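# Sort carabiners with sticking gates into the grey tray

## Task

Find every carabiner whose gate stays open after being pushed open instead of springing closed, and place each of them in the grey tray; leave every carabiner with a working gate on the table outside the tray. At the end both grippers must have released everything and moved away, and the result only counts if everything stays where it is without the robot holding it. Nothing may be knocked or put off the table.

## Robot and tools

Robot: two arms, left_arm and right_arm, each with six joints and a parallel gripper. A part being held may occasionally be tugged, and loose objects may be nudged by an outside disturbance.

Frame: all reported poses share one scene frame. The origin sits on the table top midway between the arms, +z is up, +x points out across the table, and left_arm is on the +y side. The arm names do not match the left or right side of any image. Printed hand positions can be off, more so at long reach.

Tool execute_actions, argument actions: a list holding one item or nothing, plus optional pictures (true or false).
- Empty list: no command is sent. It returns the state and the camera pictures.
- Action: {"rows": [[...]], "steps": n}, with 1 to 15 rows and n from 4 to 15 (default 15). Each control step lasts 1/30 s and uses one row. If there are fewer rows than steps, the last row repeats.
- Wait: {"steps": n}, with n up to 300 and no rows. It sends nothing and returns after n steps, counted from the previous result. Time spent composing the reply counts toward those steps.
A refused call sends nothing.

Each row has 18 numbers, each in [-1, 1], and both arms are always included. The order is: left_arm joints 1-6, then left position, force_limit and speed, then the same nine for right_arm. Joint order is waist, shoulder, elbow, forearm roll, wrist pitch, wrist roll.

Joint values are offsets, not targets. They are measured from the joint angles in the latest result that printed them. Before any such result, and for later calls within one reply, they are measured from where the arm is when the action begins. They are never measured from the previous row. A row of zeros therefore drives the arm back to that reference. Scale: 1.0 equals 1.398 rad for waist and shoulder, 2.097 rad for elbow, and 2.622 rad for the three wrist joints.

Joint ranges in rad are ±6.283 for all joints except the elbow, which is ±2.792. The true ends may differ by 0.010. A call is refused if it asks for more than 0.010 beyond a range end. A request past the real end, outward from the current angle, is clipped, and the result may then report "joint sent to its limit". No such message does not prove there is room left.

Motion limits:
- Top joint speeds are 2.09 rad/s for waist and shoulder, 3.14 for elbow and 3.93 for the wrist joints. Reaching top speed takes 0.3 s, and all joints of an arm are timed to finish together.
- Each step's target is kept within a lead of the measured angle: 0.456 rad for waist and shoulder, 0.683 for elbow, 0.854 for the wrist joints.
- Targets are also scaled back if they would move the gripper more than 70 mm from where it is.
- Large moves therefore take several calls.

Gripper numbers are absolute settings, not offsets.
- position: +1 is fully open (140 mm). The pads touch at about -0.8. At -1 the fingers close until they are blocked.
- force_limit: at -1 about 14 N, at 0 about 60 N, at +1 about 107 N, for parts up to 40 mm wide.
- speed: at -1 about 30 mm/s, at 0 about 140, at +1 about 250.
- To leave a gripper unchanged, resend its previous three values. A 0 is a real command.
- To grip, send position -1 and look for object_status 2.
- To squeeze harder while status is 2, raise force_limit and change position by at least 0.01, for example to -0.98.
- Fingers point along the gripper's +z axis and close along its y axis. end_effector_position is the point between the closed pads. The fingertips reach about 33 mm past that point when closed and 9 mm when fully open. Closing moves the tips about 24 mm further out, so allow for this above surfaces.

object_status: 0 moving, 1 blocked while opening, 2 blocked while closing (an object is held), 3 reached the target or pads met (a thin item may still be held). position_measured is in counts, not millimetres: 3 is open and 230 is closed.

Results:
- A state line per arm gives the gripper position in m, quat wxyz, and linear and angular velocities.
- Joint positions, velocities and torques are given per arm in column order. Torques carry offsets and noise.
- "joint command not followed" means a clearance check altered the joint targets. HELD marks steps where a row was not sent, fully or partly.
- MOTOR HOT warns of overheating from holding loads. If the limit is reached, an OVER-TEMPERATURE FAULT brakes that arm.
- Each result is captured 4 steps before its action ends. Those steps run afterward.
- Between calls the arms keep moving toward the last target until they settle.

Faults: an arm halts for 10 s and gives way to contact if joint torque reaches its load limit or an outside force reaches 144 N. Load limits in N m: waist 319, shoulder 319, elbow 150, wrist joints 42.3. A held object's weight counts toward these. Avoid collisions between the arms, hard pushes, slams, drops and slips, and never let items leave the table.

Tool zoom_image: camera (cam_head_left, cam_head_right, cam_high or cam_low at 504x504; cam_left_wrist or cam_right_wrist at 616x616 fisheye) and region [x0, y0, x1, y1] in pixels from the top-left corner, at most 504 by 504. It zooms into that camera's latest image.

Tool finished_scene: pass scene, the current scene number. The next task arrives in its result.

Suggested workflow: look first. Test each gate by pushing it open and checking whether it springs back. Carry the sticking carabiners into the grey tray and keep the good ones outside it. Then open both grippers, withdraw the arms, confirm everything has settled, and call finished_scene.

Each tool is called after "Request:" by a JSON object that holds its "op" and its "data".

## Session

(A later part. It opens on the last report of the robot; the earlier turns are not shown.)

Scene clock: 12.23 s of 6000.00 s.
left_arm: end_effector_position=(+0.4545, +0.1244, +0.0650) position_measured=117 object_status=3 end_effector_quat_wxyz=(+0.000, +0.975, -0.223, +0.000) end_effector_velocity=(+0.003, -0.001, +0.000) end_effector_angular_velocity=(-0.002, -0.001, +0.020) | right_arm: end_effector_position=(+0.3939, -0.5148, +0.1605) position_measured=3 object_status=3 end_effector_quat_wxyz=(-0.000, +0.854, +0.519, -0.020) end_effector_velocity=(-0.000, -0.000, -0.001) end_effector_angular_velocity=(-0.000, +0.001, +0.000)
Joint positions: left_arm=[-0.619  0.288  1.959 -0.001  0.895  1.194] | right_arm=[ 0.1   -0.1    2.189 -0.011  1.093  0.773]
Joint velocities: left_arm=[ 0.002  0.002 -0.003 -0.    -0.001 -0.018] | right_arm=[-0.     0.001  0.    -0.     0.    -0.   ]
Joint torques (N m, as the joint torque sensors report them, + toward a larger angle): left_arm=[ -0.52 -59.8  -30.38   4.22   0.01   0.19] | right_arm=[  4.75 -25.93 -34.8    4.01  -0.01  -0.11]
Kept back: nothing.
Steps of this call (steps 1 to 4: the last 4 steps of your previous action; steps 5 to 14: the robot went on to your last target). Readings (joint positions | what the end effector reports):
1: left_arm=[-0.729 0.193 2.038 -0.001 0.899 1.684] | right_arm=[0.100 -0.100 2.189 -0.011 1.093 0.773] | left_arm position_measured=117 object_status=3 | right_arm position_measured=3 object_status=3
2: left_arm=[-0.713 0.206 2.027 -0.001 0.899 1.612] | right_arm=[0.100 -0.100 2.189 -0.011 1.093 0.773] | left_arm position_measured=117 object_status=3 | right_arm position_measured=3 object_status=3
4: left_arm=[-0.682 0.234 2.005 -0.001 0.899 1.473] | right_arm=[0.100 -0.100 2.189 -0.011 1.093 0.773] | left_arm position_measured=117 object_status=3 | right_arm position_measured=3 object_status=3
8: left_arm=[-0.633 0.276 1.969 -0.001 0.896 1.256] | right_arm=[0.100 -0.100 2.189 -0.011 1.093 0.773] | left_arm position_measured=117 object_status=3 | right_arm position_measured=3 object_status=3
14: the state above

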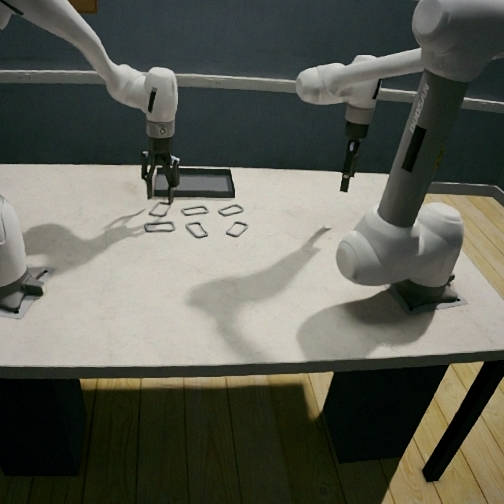

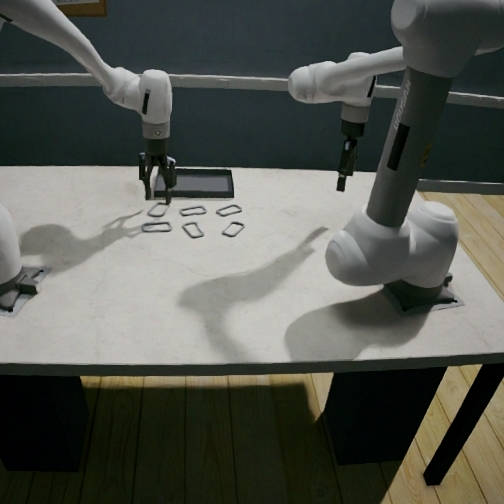

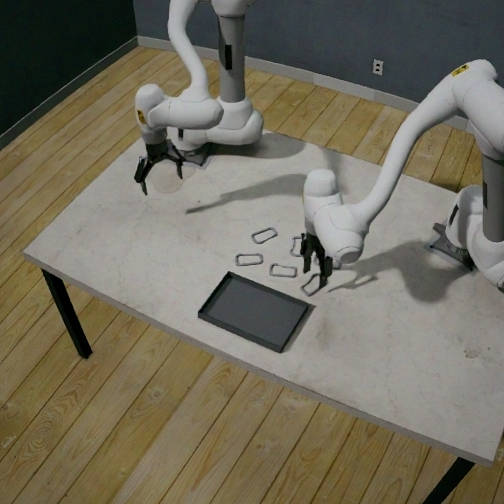

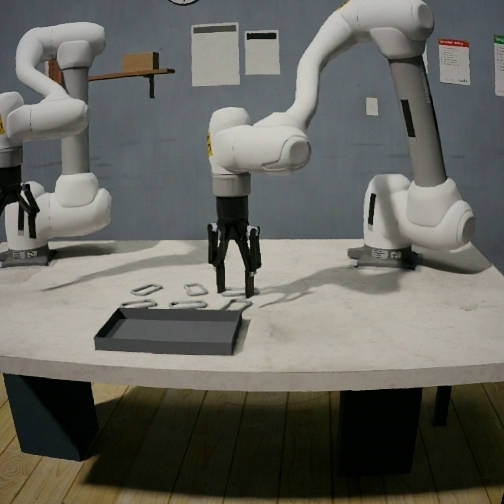

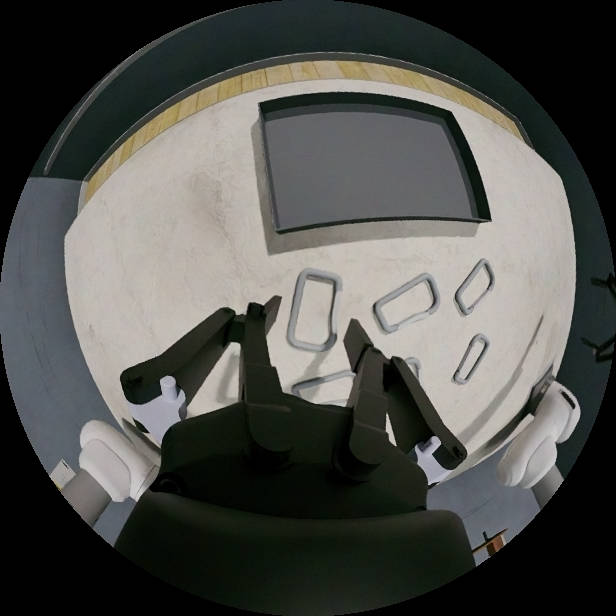

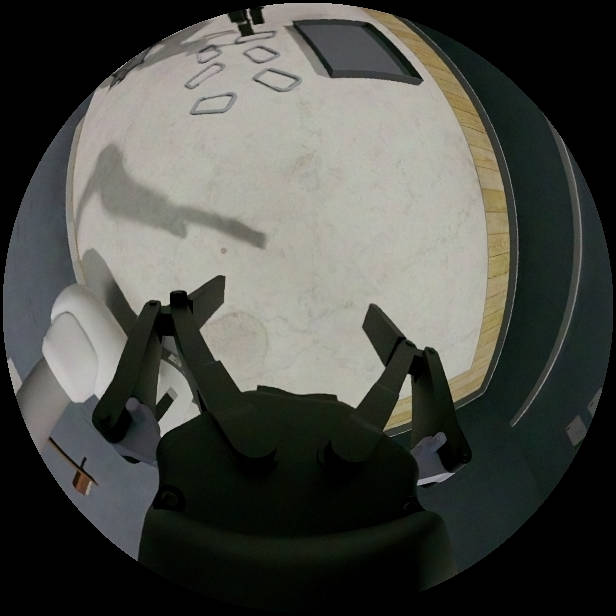

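Request:
{"op": "execute_actions", "data": {"actions": [{"rows":[[0,0.0202,0.0087,0,-0.0179,0,-0.03,0,0,0,0,0,0,0,0,1,0,0],[0,0.0202,0.0087,0,-0.0179,0,-0.03,0,0,0,0,0,0,0,0,1,0,0],[0,0.0202,0.0087,0,-0.0179,0,-0.03,0,0,0,0,0,0,0,0,1,0,0],[0,0.0202,0.0087,0,-0.0179,0,-0.03,0,0,0,0,0,0,0,0,1,0,0],[0,0.0202,0.0087,0,-0.0179,0,-0.03,0,0,0,0,0,0,0,0,1,0,0],[0,0.0202,0.0087,0,-0.0179,0,-0.03,0,0,0,0,0,0,0,0,1,0,0],[0,0.0202,0.0087,0,-0.0179,0,-0.03,0,0,0,0,0,0,0,0,1,0,0],[0,0.0202,0.0087,0,-0.0179,0,-0.03,0,0,0,0,0,0,0,0,1,0,0],[0,0.0202,0.0087,0,-0.0179,0,-0.35,0,0,0,0,0,0,0,0,1,0,0]],"steps":15}], "pictures": false}}

Request:
{"op": "execute_actions", "data": {"actions": [{"steps":6}], "pictures": true}}

Request:
{"op": "execute_actions", "data": {"actions": [{"rows":[[0,-0.001,0,0,0.001,0,0.0,0,0,0,0,0,0,0,0,1,0,0]],"steps":14}], "pictures": true}}

Request:
{"op": "zoom_image", "data": {"camera": "cam_left_wrist", "region": [220, 220, 420, 400]}}

Scene clock: 13.00 s of 6000.00 s.
left_arm: end_effector_position=(+0.4547, +0.1241, +0.0405) position_measured=143 object_status=0 end_effector_quat_wxyz=(+0.001, +0.975, -0.223, +0.000) end_effector_velocity=(+0.002, -0.003, +0.001) end_effector_angular_velocity=(-0.005, -0.004, +0.000) | right_arm: end_effector_position=(+0.3939, -0.5148, +0.1605) position_measured=3 object_status=3 end_effector_quat_wxyz=(-0.000, +0.854, +0.519, -0.020) end_effector_velocity=(-0.000, +0.000, -0.001) end_effector_angular_velocity=(+0.000, +0.001, -0.001)
Joint positions: left_arm=[-0.619  0.315  1.976 -0.001  0.849  1.194] | right_arm=[ 0.1   -0.1    2.189 -0.011  1.093  0.773]
Joint velocities: left_arm=[-0.001  0.001 -0.003 -0.    -0.005 -0.001] | right_arm=[ 0.     0.001  0.     0.001 -0.     0.001]
Joint torques (N m, as the joint torque sensors report them, + toward a larger angle): left_arm=[  8.34 -30.   -10.1    7.91  -0.55  -0.04] | right_arm=[  3.08 -24.82 -35.29   3.9   -0.01  -0.38]
Steps of this call (steps 1 to 12: the robot went on to your last target; steps 13 to 23: the first 11 steps of this action). Readings (joint positions | what the end effector reports):
13: left_arm=[-0.619 0.288 1.959 -0.001 0.895 1.193] | right_arm=[0.100 -0.100 2.189 -0.011 1.093 0.773] | left_arm position_measured=117 object_status=0 | right_arm position_measured=3 object_status=3
14: left_arm=[-0.619 0.291 1.960 -0.001 0.889 1.193] | right_arm=[0.100 -0.100 2.189 -0.011 1.093 0.773] | left_arm position_measured=119 object_status=0 | right_arm position_measured=3 object_status=3
16: left_arm=[-0.619 0.306 1.971 -0.001 0.865 1.193] | right_arm=[0.100 -0.100 2.189 -0.011 1.093 0.773] | left_arm position_measured=132 object_status=0 | right_arm position_measured=3 object_status=3
20: left_arm=[-0.619 0.315 1.976 -0.001 0.850 1.194] | right_arm=[0.100 -0.100 2.189 -0.011 1.093 0.773] | left_arm position_measured=132 object_status=0 | right_arm position_measured=3 object_status=3
23: the state above

Scene clock: 23.13 s of 6000.00 s.
left_arm: end_effector_position=(+0.4563, +0.1224, +0.0427) position_measured=173 object_status=3 end_effector_quat_wxyz=(+0.002, +0.975, -0.223, +0.002) end_effector_velocity=(+0.000, +0.000, -0.001) end_effector_angular_velocity=(+0.000, +0.001, +0.002) | right_arm: end_effector_position=(+0.3939, -0.5148, +0.1605) position_measured=3 object_status=3 end_effector_quat_wxyz=(-0.000, +0.854, +0.519, -0.020) end_effector_velocity=(-0.000, +0.000, -0.000) end_effector_angular_velocity=(+0.000, +0.001, +0.001)
Joint positions: left_arm=[-0.619  0.314  1.973 -0.001  0.848  1.194] | right_arm=[ 0.1   -0.1    2.189 -0.011  1.093  0.773]
Joint velocities: left_arm=[ 0.001  0.001 -0.    -0.001  0.    -0.001] | right_arm=[ 0.     0.001  0.     0.001  0.    -0.001]
Joint torques (N m, as the joint torque sensors report them, + toward a larger angle): left_arm=[ -1.18 -47.28 -23.41   3.92  -1.84   0.06] | right_arm=[  4.51 -26.76 -34.86   3.94   0.    -0.27]
FORCE FAULT: contact force on the left arm reached its limit, and that arm stopped for 10 seconds. The contact can be on any part of that arm, not only on its tool. That arm's remaining commands of this call were not run. That arm holds still and accepts commands again. Move the arm away from the contact; if what it grips holds it there, let go first. Pushing or pulling that hard again can fault the arm again.
Kept back: nothing.
The stop of the left arm began at step 4 of this call (marked STOPPED below). From that step on that arm followed nothing that you had sent. 1 of its steps, steps kept back included, did not run and will not run. Nothing is kept back now, and the robot has no last target.
Steps of this call (steps 1 to 4: the last 4 steps of your previous action; steps 5 to 6: the robot went on to your last target; steps 7 to 304: the stop continued). Readings (joint positions | what the end effector reports):
1: left_arm=[-0.619 0.315 1.976 -0.001 0.848 1.194] | right_arm=[0.100 -0.100 2.189 -0.011 1.093 0.773] | left_arm position_measured=150 object_status=0 | right_arm position_measured=3 object_status=3
2: left_arm=[-0.619 0.315 1.976 -0.001 0.848 1.194] | right_arm=[0.100 -0.100 2.189 -0.011 1.093 0.773] | left_arm position_measured=158 object_status=0 | right_arm position_measured=3 object_status=3
4: left_arm=[-0.619 0.314 1.974 -0.001 0.848 1.194] | right_arm=[0.100 -0.100 2.189 -0.011 1.093 0.773] | left_arm position_measured=171 object_status=0 | right_arm position_measured=3 object_status=3 STOPPED (the left arm)
8: left_arm=[-0.619 0.314 1.973 -0.001 0.848 1.194] | right_arm=[0.100 -0.100 2.189 -0.011 1.093 0.773] | left_arm position_measured=173 object_status=0 | right_arm position_measured=3 object_status=3
304: the state above

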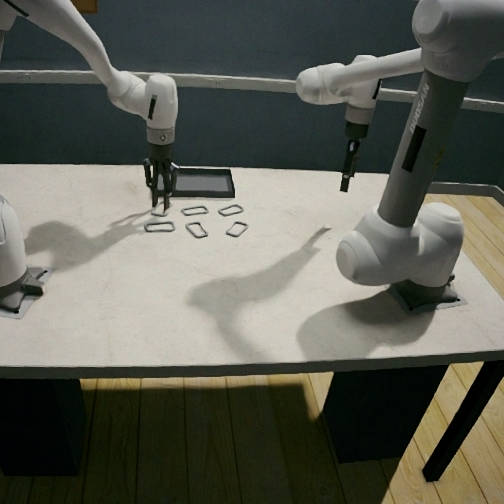

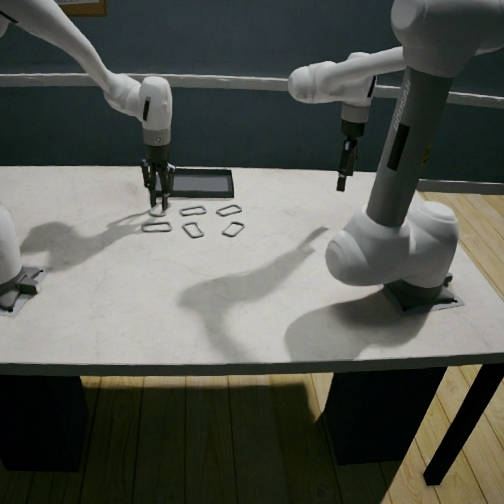

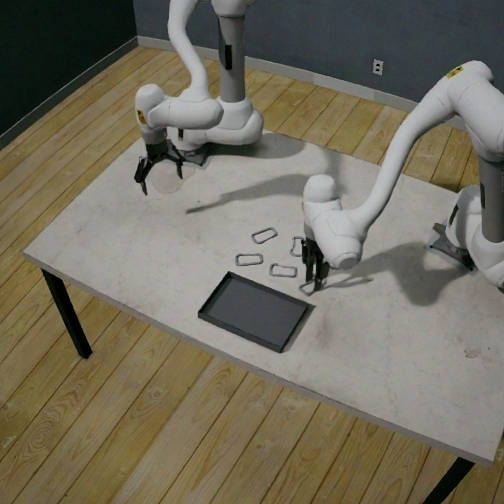

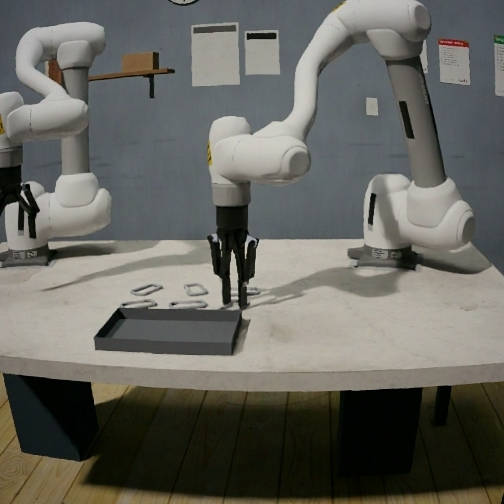

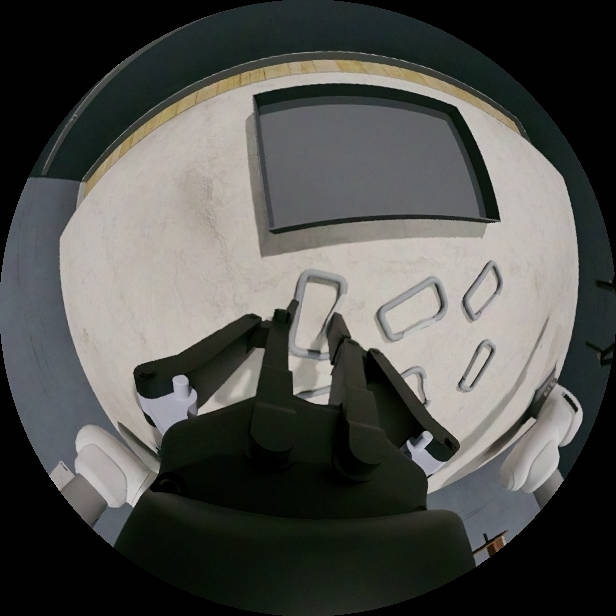

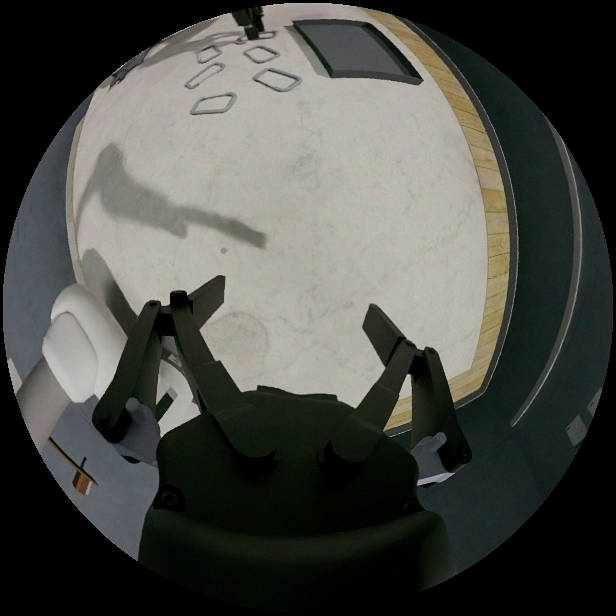

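Scene clock: 23.17 s of 6000.00 s.
left_arm: end_effector_position=(+0.4563, +0.1224, +0.0427) position_measured=173 object_status=3 end_effector_quat_wxyz=(+0.002, +0.975, -0.223, +0.002) end_effector_velocity=(+0.000, +0.000, +0.000) end_effector_angular_velocity=(+0.000, -0.000, -0.000) | right_arm: end_effector_position=(+0.3939, -0.5148, +0.1605) position_measured=3 object_status=3 end_effector_quat_wxyz=(-0.000, +0.854, +0.519, -0.020) end_effector_velocity=(+0.000, +0.000, +0.000) end_effector_angular_velocity=(+0.001, -0.001, -0.000)
Joint positions: left_arm=[-0.619  0.314  1.973 -0.001  0.848  1.194] | right_arm=[ 0.1   -0.1    2.189 -0.011  1.093  0.773]
Joint velocities: left_arm=[ 0.001 -0.     0.     0.     0.     0.001] | right_arm=[-0.001 -0.001 -0.001  0.    -0.    -0.   ]
Joint torques (N m, as the joint torque sensors report them, + toward a larger angle): left_arm=[ -0.73 -46.94 -24.12   3.97  -1.86   0.05] | right_arm=[  4.86 -27.58 -34.28   3.59  -0.12   0.03]
Kept back: nothing.
A stop began in an earlier call of the same reply, so what this call sent did not run. Send another action.
Steps of this call (step 1: nothing new was sent). Readings (joint positions | what the end effector reports):
1: the state above

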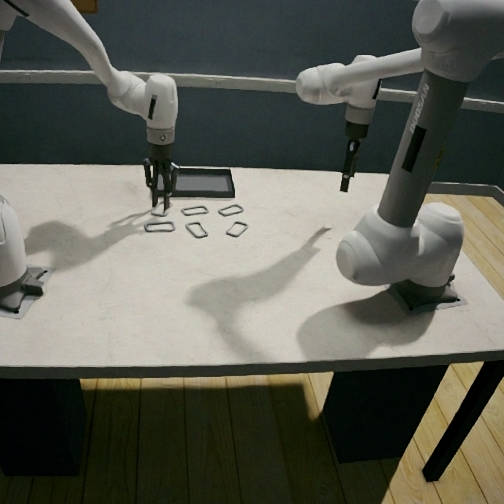

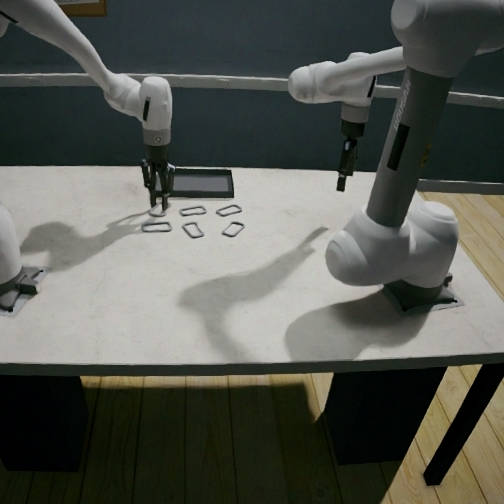

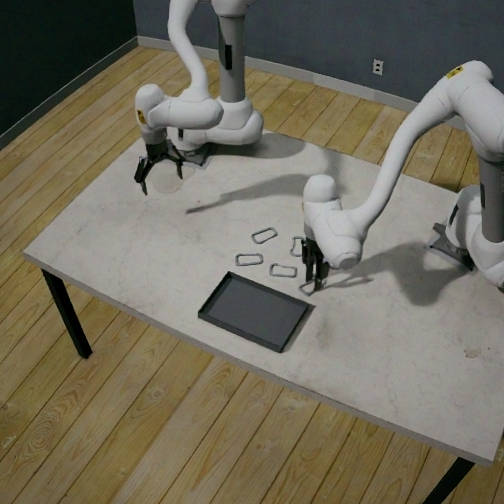

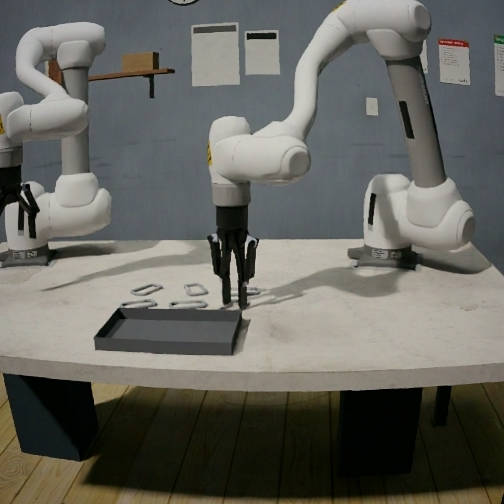

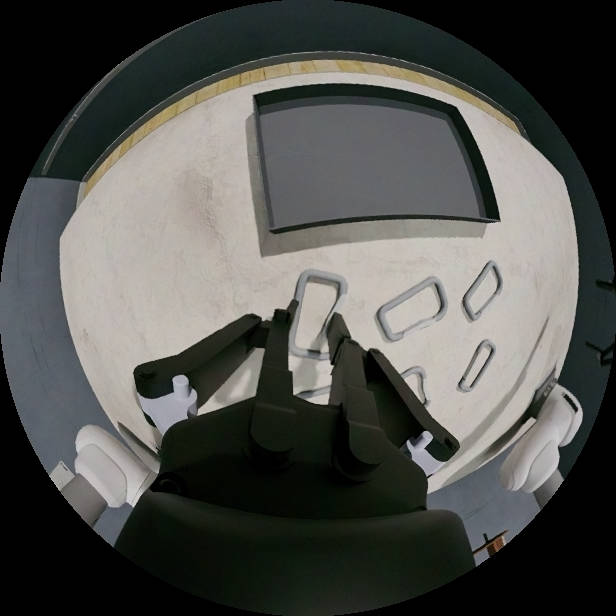

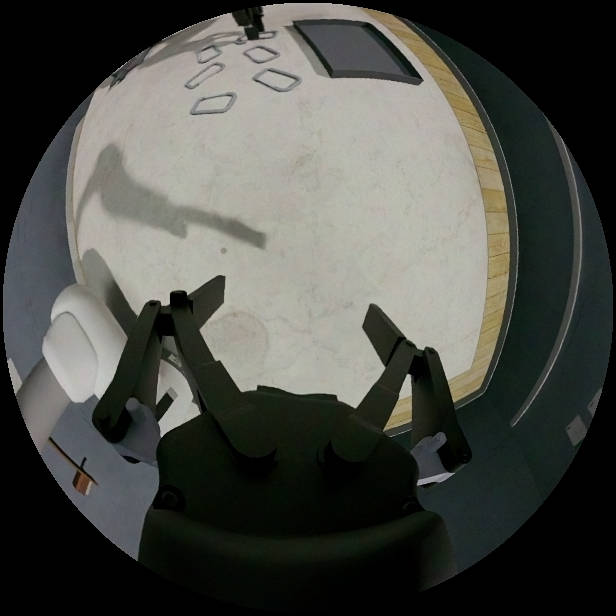

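Region (220, 220, 420, 400) of cam_left_wrist's 616x616 image, scaled by 2.520, with more detail than that image has; it fills the top 454 rows of this view, and the rest is white.

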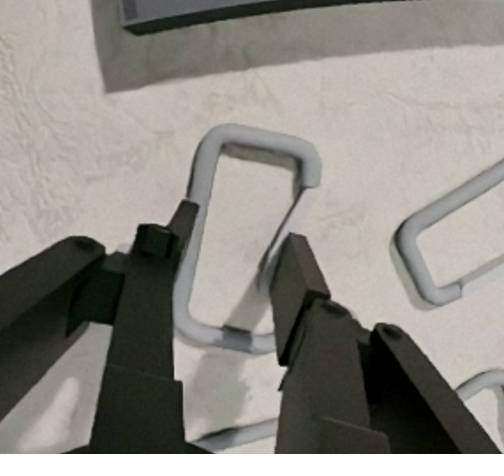

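Request:
{"op": "execute_actions", "data": {"actions": [{"rows":[[0,-0.001,0,0,0.001,0,0.0,0,0,0,0,0,0,0,0,1,0,0]],"steps":14}], "pictures": true}}

Request:
{"op": "zoom_image", "data": {"camera": "cam_left_wrist", "region": [220, 220, 420, 400]}}

Scene clock: 23.73 s of 6000.00 s.
left_arm: end_effector_position=(+0.4558, +0.1229, +0.0435) position_measured=129 object_status=0 end_effector_quat_wxyz=(+0.002, +0.975, -0.223, +0.002) end_effector_velocity=(-0.002, -0.001, +0.000) end_effector_angular_velocity=(+0.000, +0.001, -0.002) | right_arm: end_effector_position=(+0.3939, -0.5148, +0.1605) position_measured=3 object_status=3 end_effector_quat_wxyz=(-0.000, +0.854, +0.519, -0.020) end_effector_velocity=(-0.000, +0.000, +0.001) end_effector_angular_velocity=(+0.001, -0.001, +0.000)
Joint positions: left_arm=[-0.619  0.312  1.973 -0.001  0.851  1.194] | right_arm=[ 0.1   -0.1    2.189 -0.011  1.093  0.773]
Joint velocities: left_arm=[-0.003 -0.001  0.    -0.001  0.001 -0.001] | right_arm=[-0.    -0.001 -0.     0.     0.    -0.001]
Joint torques (N m, as the joint torque sensors report them, + toward a larger angle): left_arm=[ -0.77 -60.65 -29.53   4.12  -0.01   0.08] | right_arm=[  3.77 -26.38 -34.9    4.     0.09  -0.2 ]
Steps of this call (steps 1 to 7: nothing new was sent; steps 8 to 17: the first 10 steps of this action). Readings (joint positions | what the end effector reports):
8: left_arm=[-0.619 0.314 1.973 -0.001 0.848 1.194] | right_arm=[0.100 -0.100 2.189 -0.011 1.093 0.773] | left_arm position_measured=173 object_status=0 | right_arm position_measured=3 object_status=3
9: left_arm=[-0.619 0.314 1.973 -0.001 0.849 1.194] | right_arm=[0.100 -0.100 2.189 -0.011 1.093 0.773] | left_arm position_measured=170 object_status=0 | right_arm position_measured=3 object_status=3
11: left_arm=[-0.619 0.313 1.973 -0.001 0.850 1.194] | right_arm=[0.100 -0.100 2.189 -0.011 1.093 0.773] | left_arm position_measured=155 object_status=0 | right_arm position_measured=3 object_status=3
15: left_arm=[-0.619 0.312 1.973 -0.001 0.851 1.194] | right_arm=[0.100 -0.100 2.189 -0.011 1.093 0.773] | left_arm position_measured=129 object_status=0 | right_arm position_measured=3 object_status=3
17: the state above

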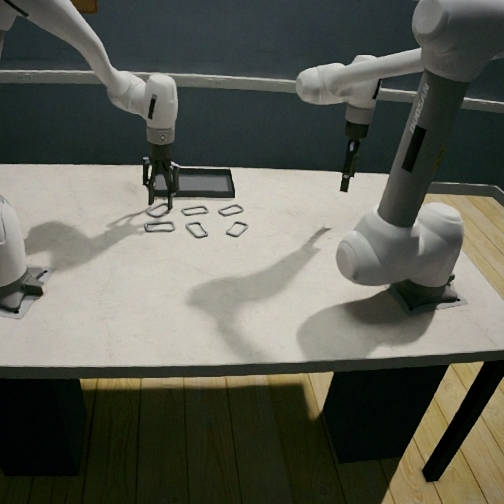

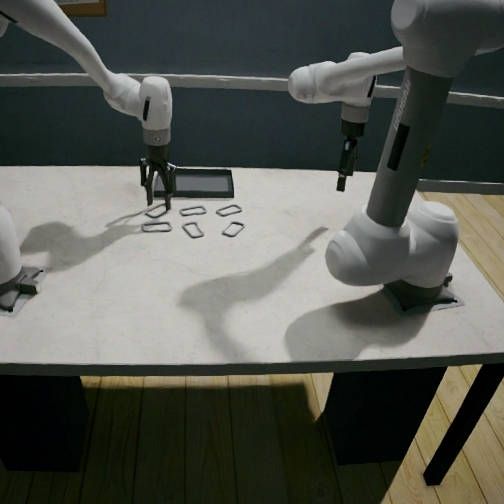

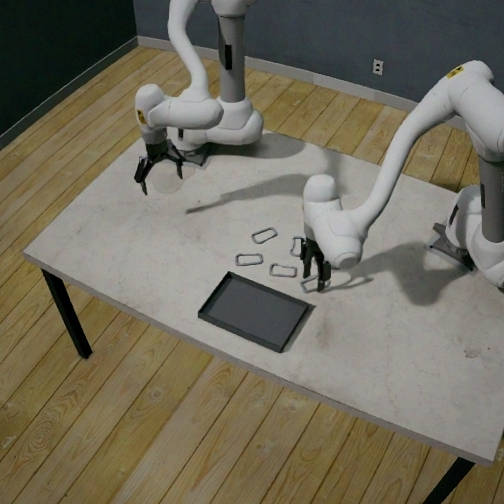

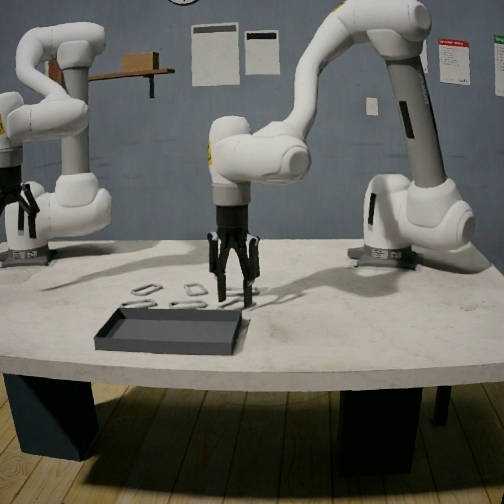

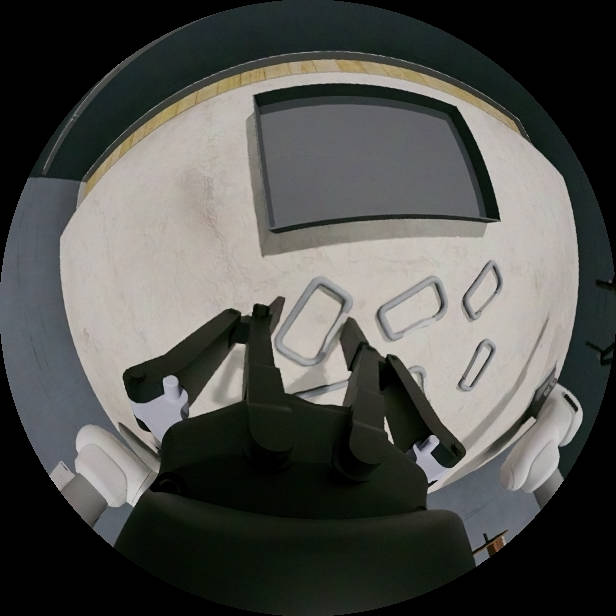

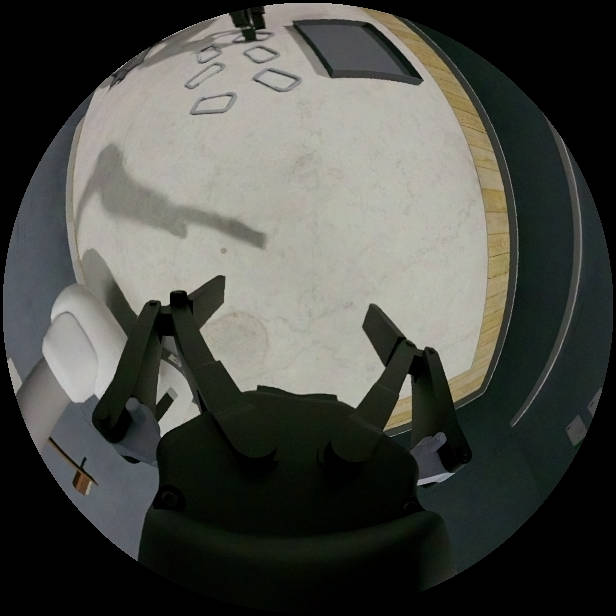

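Region (220, 220, 420, 400) of cam_left_wrist's 616x616 image, scaled by 2.520, with more detail than that image has; it fills the top 454 rows of this view, and the rest is white.

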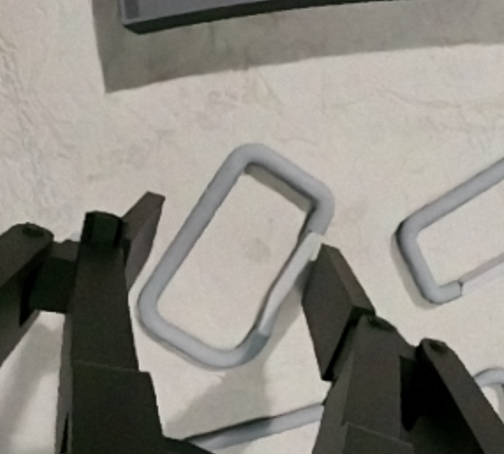

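Request:
{"op": "execute_actions", "data": {"actions": [{"rows":[[0,-0.033,-0.016,0,0.031,0,0.05,0,0,0,0,0,0,0,0,1,0,0],[0,-0.033,-0.016,0,0.031,0,0.05,0,0,0,0,0,0,0,0,1,0,0],[0,-0.033,-0.016,0,0.031,0,0.05,0,0,0,0,0,0,0,0,1,0,0],[0,-0.033,-0.016,0,0.031,0,0.05,0,0,0,0,0,0,0,0,1,0,0],[0,-0.033,-0.016,0,0.031,0,0.05,0,0,0,0,0,0,0,0,1,0,0],[-0.045,0.0,-0.055,0,0.04,0.13,0.05,0,0,0,0,0,0,0,0,1,0,0],[-0.045,0.0,-0.055,0,0.04,0.13,0.05,0,0,0,0,0,0,0,0,1,0,0],[-0.045,0.0,-0.055,0,0.04,0.13,0.05,0,0,0,0,0,0,0,0,1,0,0],[-0.0868,0.0574,-0.0794,0,0.035,0.266,0.05,0,0,0,0,0,0,0,0,1,0,0]],"steps":15}], "pictures": false}}

Request:
{"op": "execute_actions", "data": {"actions": [{"steps":14}], "pictures": true}}

Request:
{"op": "zoom_image", "data": {"camera": "cam_left_wrist", "region": [220, 220, 420, 400]}}

Scene clock: 24.77 s of 6000.00 s.
left_arm: end_effector_position=(+0.4573, +0.0892, +0.0911) position_measured=123 object_status=3 end_effector_quat_wxyz=(+0.004, +0.947, -0.322, +0.006) end_effector_velocity=(-0.029, -0.327, -0.008) end_effector_angular_velocity=(-0.027, -0.061, -2.429) | right_arm: end_effector_position=(+0.3939, -0.5148, +0.1605) position_measured=3 object_status=3 end_effector_quat_wxyz=(-0.000, +0.854, +0.519, -0.020) end_effector_velocity=(+0.000, +0.000, +0.001) end_effector_angular_velocity=(+0.001, -0.001, -0.001)
Joint positions: left_arm=[-0.653  0.292  1.895 -0.001  0.942  1.365] | right_arm=[ 0.1   -0.1    2.189 -0.011  1.093  0.773]
Joint velocities: left_arm=[-0.367  0.281 -0.374  0.     0.033  2.062] | right_arm=[-0.    -0.002 -0.     0.     0.     0.   ]
Joint torques (N m, as the joint torque sensors report them, + toward a larger angle): left_arm=[ -9.96 -39.71 -24.8    3.82   0.38   0.04] | right_arm=[  3.58 -26.38 -34.34   3.95  -0.17   0.04]
Steps of this call (steps 1 to 4: the last 4 steps of your previous action; steps 5 to 15: the robot went on to your last target; steps 16 to 20: nothing new was sent; steps 21 to 31: the first 11 steps of this action). Readings (joint positions | what the end effector reports):
21: left_arm=[-0.619 0.312 1.973 -0.001 0.851 1.194] | right_arm=[0.100 -0.100 2.189 -0.011 1.093 0.773] | left_arm position_measured=129 object_status=0 | right_arm position_measured=3 object_status=3
22: left_arm=[-0.619 0.309 1.971 -0.001 0.858 1.194] | right_arm=[0.100 -0.100 2.189 -0.011 1.093 0.773] | left_arm position_measured=126 object_status=0 | right_arm position_measured=3 object_status=3
24: left_arm=[-0.619 0.286 1.954 -0.001 0.897 1.194] | right_arm=[0.100 -0.100 2.189 -0.011 1.093 0.773] | left_arm position_measured=123 object_status=0 | right_arm position_measured=3 object_status=3
28: left_arm=[-0.625 0.273 1.932 -0.001 0.931 1.220] | right_arm=[0.100 -0.100 2.189 -0.011 1.093 0.773] | left_arm position_measured=123 object_status=3 | right_arm position_measured=3 object_status=3
31: the state above

Scene clock: 25.23 s of 6000.00 s.
left_arm: end_effector_position=(+0.4443, +0.0120, +0.0642) position_measured=123 object_status=3 end_effector_quat_wxyz=(+0.000, +0.806, -0.592, -0.000) end_effector_velocity=(-0.001, -0.002, -0.001) end_effector_angular_velocity=(+0.001, -0.000, -0.017) | right_arm: end_effector_position=(+0.3939, -0.5148, +0.1605) position_measured=3 object_status=3 end_effector_quat_wxyz=(-0.000, +0.854, +0.519, -0.020) end_effector_velocity=(+0.000, +0.000, -0.000) end_effector_angular_velocity=(+0.000, +0.001, -0.000)
Joint positions: left_arm=[-0.74   0.392  1.807 -0.001  0.943  1.89 ] | right_arm=[ 0.1   -0.1    2.189 -0.011  1.093  0.773]
Joint velocities: left_arm=[-0.003  0.003 -0.002  0.001 -0.     0.014] | right_arm=[-0.     0.001 -0.     0.001 -0.     0.   ]
Joint torques (N m, as the joint torque sensors report them, + toward a larger angle): left_arm=[ -3.18 -71.85 -31.87   4.4    0.13  -0.33] | right_arm=[  2.25 -26.04 -34.12   3.8   -0.25  -0.27]
Kept back: nothing.
Steps of this call (steps 1 to 4: the last 4 steps of your previous action; steps 5 to 14: the robot went on to your last target). Readings (joint positions | what the end effector reports):
1: left_arm=[-0.665 0.303 1.882 -0.001 0.942 1.439] | right_arm=[0.100 -0.100 2.189 -0.011 1.093 0.773] | left_arm position_measured=123 object_status=3 | right_arm position_measured=3 object_status=3
2: left_arm=[-0.678 0.317 1.870 -0.001 0.942 1.513] | right_arm=[0.100 -0.100 2.189 -0.011 1.093 0.773] | left_arm position_measured=123 object_status=3 | right_arm position_measured=3 object_status=3
4: left_arm=[-0.701 0.346 1.847 -0.001 0.943 1.653] | right_arm=[0.100 -0.100 2.189 -0.011 1.093 0.773] | left_arm position_measured=123 object_status=3 | right_arm position_measured=3 object_status=3
8: left_arm=[-0.734 0.385 1.814 -0.001 0.943 1.849] | right_arm=[0.100 -0.100 2.189 -0.011 1.093 0.773] | left_arm position_measured=123 object_status=3 | right_arm position_measured=3 object_status=3
14: the state above

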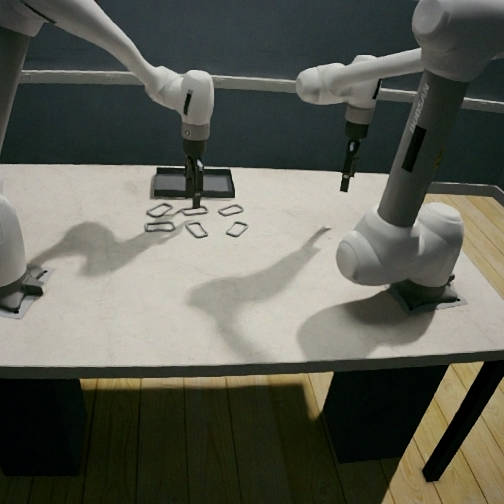

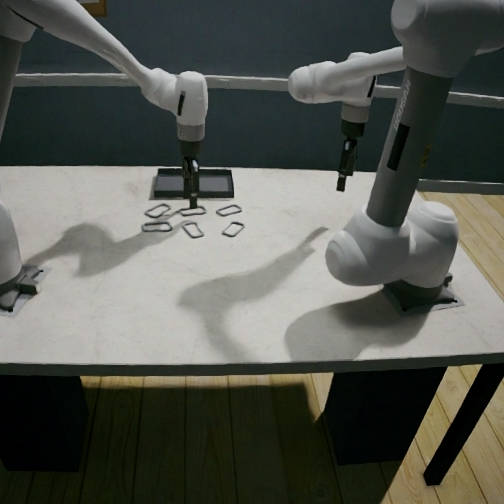

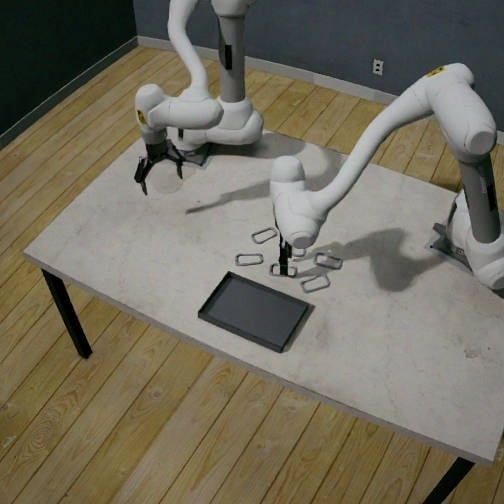

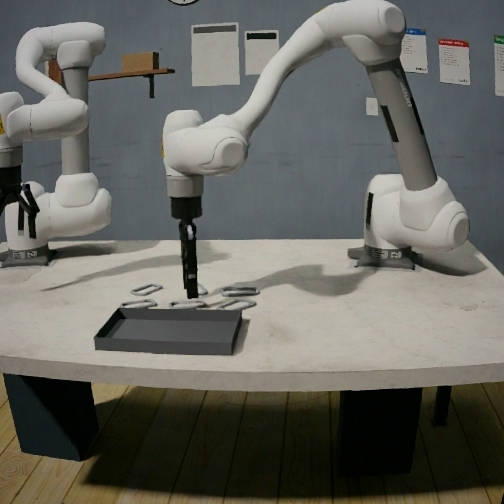

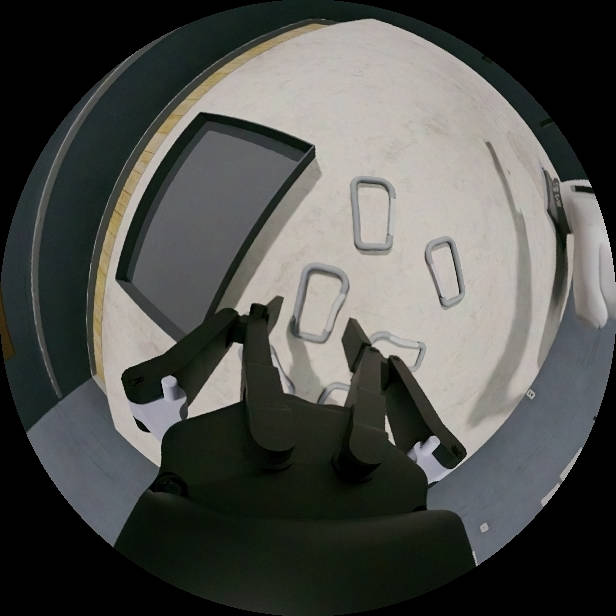

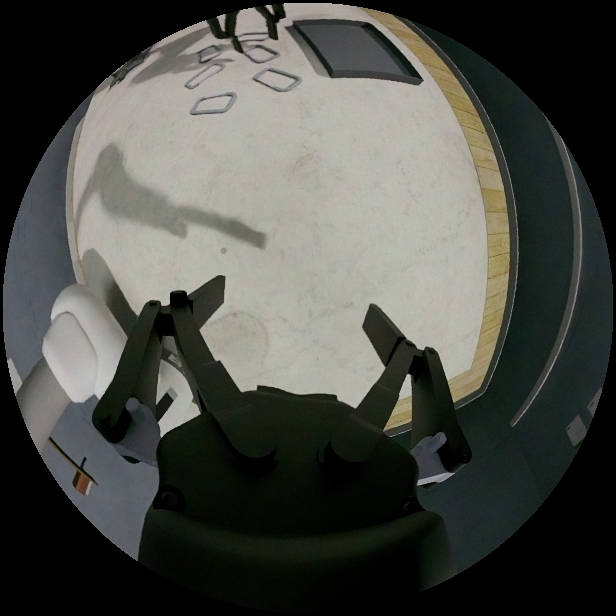

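Region (220, 220, 420, 400) of cam_left_wrist's 616x616 image, scaled by 2.520, with more detail than that image has; it fills the top 454 rows of this view, and the rest is white.

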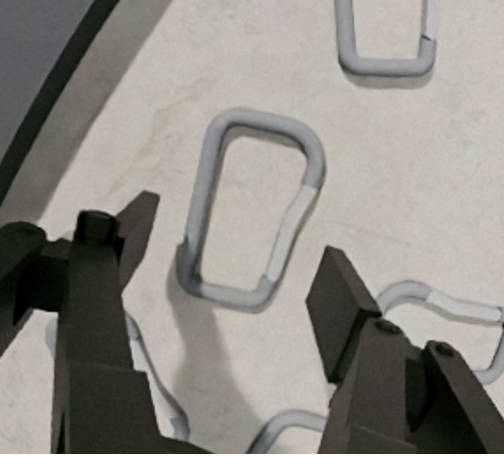

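Request:
{"op": "execute_actions", "data": {"actions": []}}

Scene clock: 25.90 s of 6000.00 s.
left_arm: end_effector_position=(+0.4443, +0.0118, +0.0641) position_measured=123 object_status=3 end_effector_quat_wxyz=(+0.000, +0.805, -0.593, -0.000) end_effector_velocity=(+0.000, +0.000, -0.000) end_effector_angular_velocity=(+0.000, -0.000, +0.002) | right_arm: end_effector_position=(+0.3939, -0.5148, +0.1605) position_measured=3 object_status=3 end_effector_quat_wxyz=(-0.000, +0.854, +0.519, -0.020) end_effector_velocity=(+0.000, +0.000, -0.000) end_effector_angular_velocity=(+0.001, +0.000, -0.001)
Joint positions: left_arm=[-0.74   0.393  1.807 -0.001  0.943  1.891] | right_arm=[ 0.1   -0.1    2.189 -0.011  1.093  0.773]
Joint velocities: left_arm=[ 0.     0.     0.     0.    -0.    -0.002] | right_arm=[ 0.     0.    -0.     0.001 -0.     0.001]
Joint torques (N m, as the joint torque sensors report them, + toward a larger angle): left_arm=[ -0.2  -72.57 -32.1    4.42   0.1    0.  ] | right_arm=[  3.12 -24.51 -33.77   3.93  -0.12   0.01]
Kept back: nothing.
Steps of this call (steps 1 to 20: the robot went on to your last target). Readings (joint positions | what the end effector reports):
1: left_arm=[-0.740 0.392 1.807 -0.001 0.943 1.891] | right_arm=[0.100 -0.100 2.189 -0.011 1.093 0.773] | left_arm position_measured=123 object_status=3 | right_arm position_measured=3 object_status=3
2: left_arm=[-0.740 0.392 1.807 -0.001 0.943 1.891] | right_arm=[0.100 -0.100 2.189 -0.011 1.093 0.773] | left_arm position_measured=123 object_status=3 | right_arm position_measured=3 object_status=3
4: left_arm=[-0.740 0.392 1.807 -0.001 0.943 1.891] | right_arm=[0.100 -0.100 2.189 -0.011 1.093 0.773] | left_arm position_measured=123 object_status=3 | right_arm position_measured=3 object_status=3
8: left_arm=[-0.740 0.393 1.807 -0.001 0.943 1.891] | right_arm=[0.100 -0.100 2.189 -0.011 1.093 0.773] | left_arm position_measured=123 object_status=3 | right_arm position_measured=3 object_status=3
20: the state above

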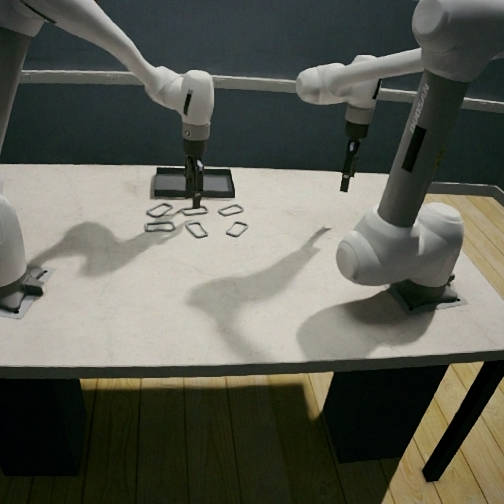

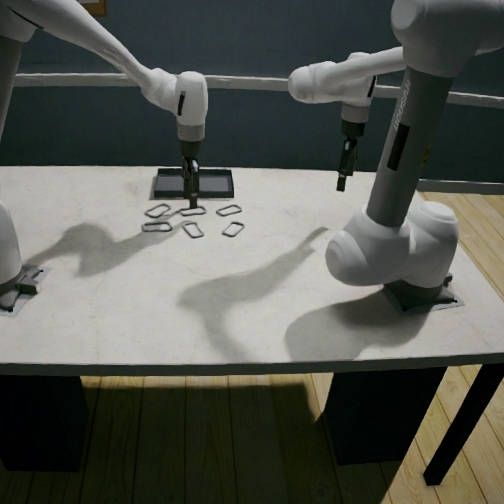

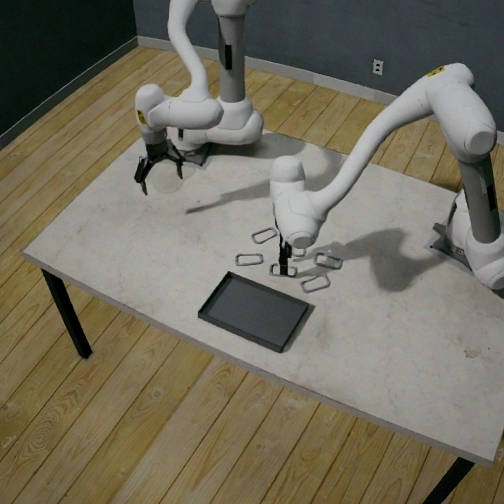

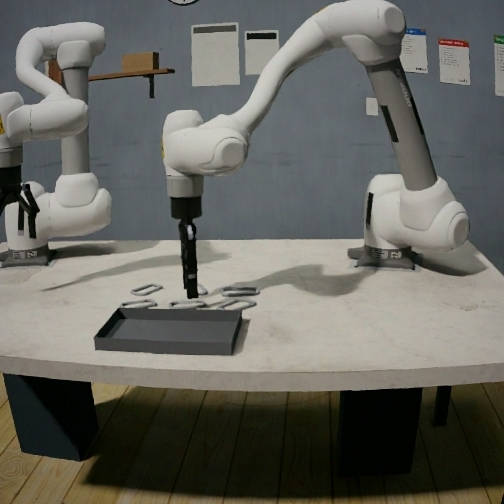

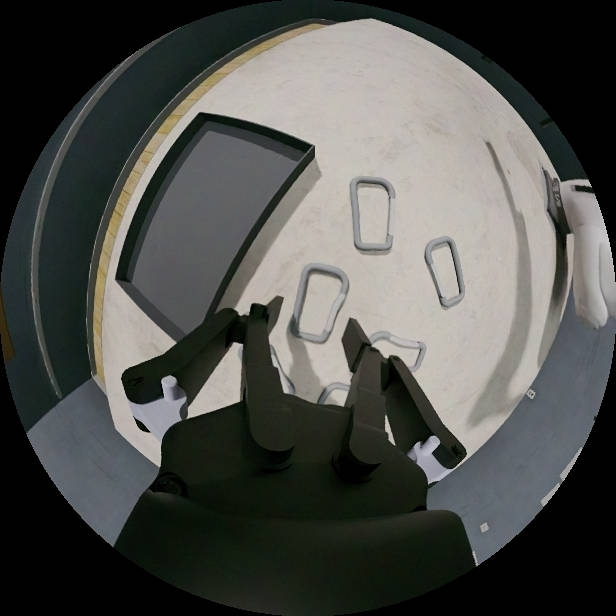

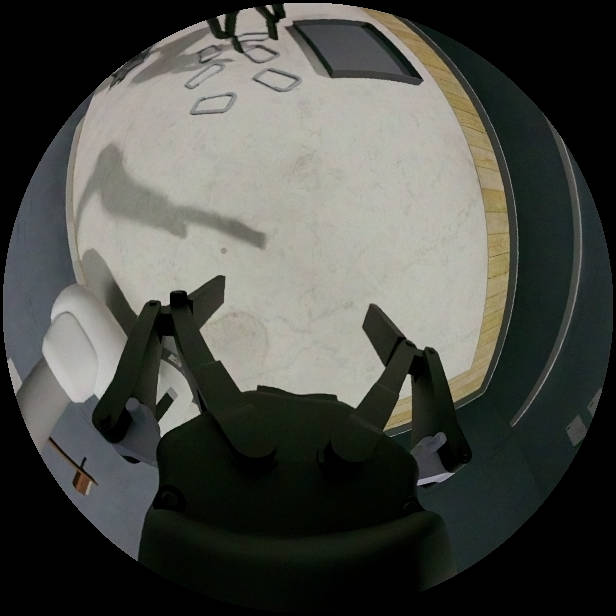

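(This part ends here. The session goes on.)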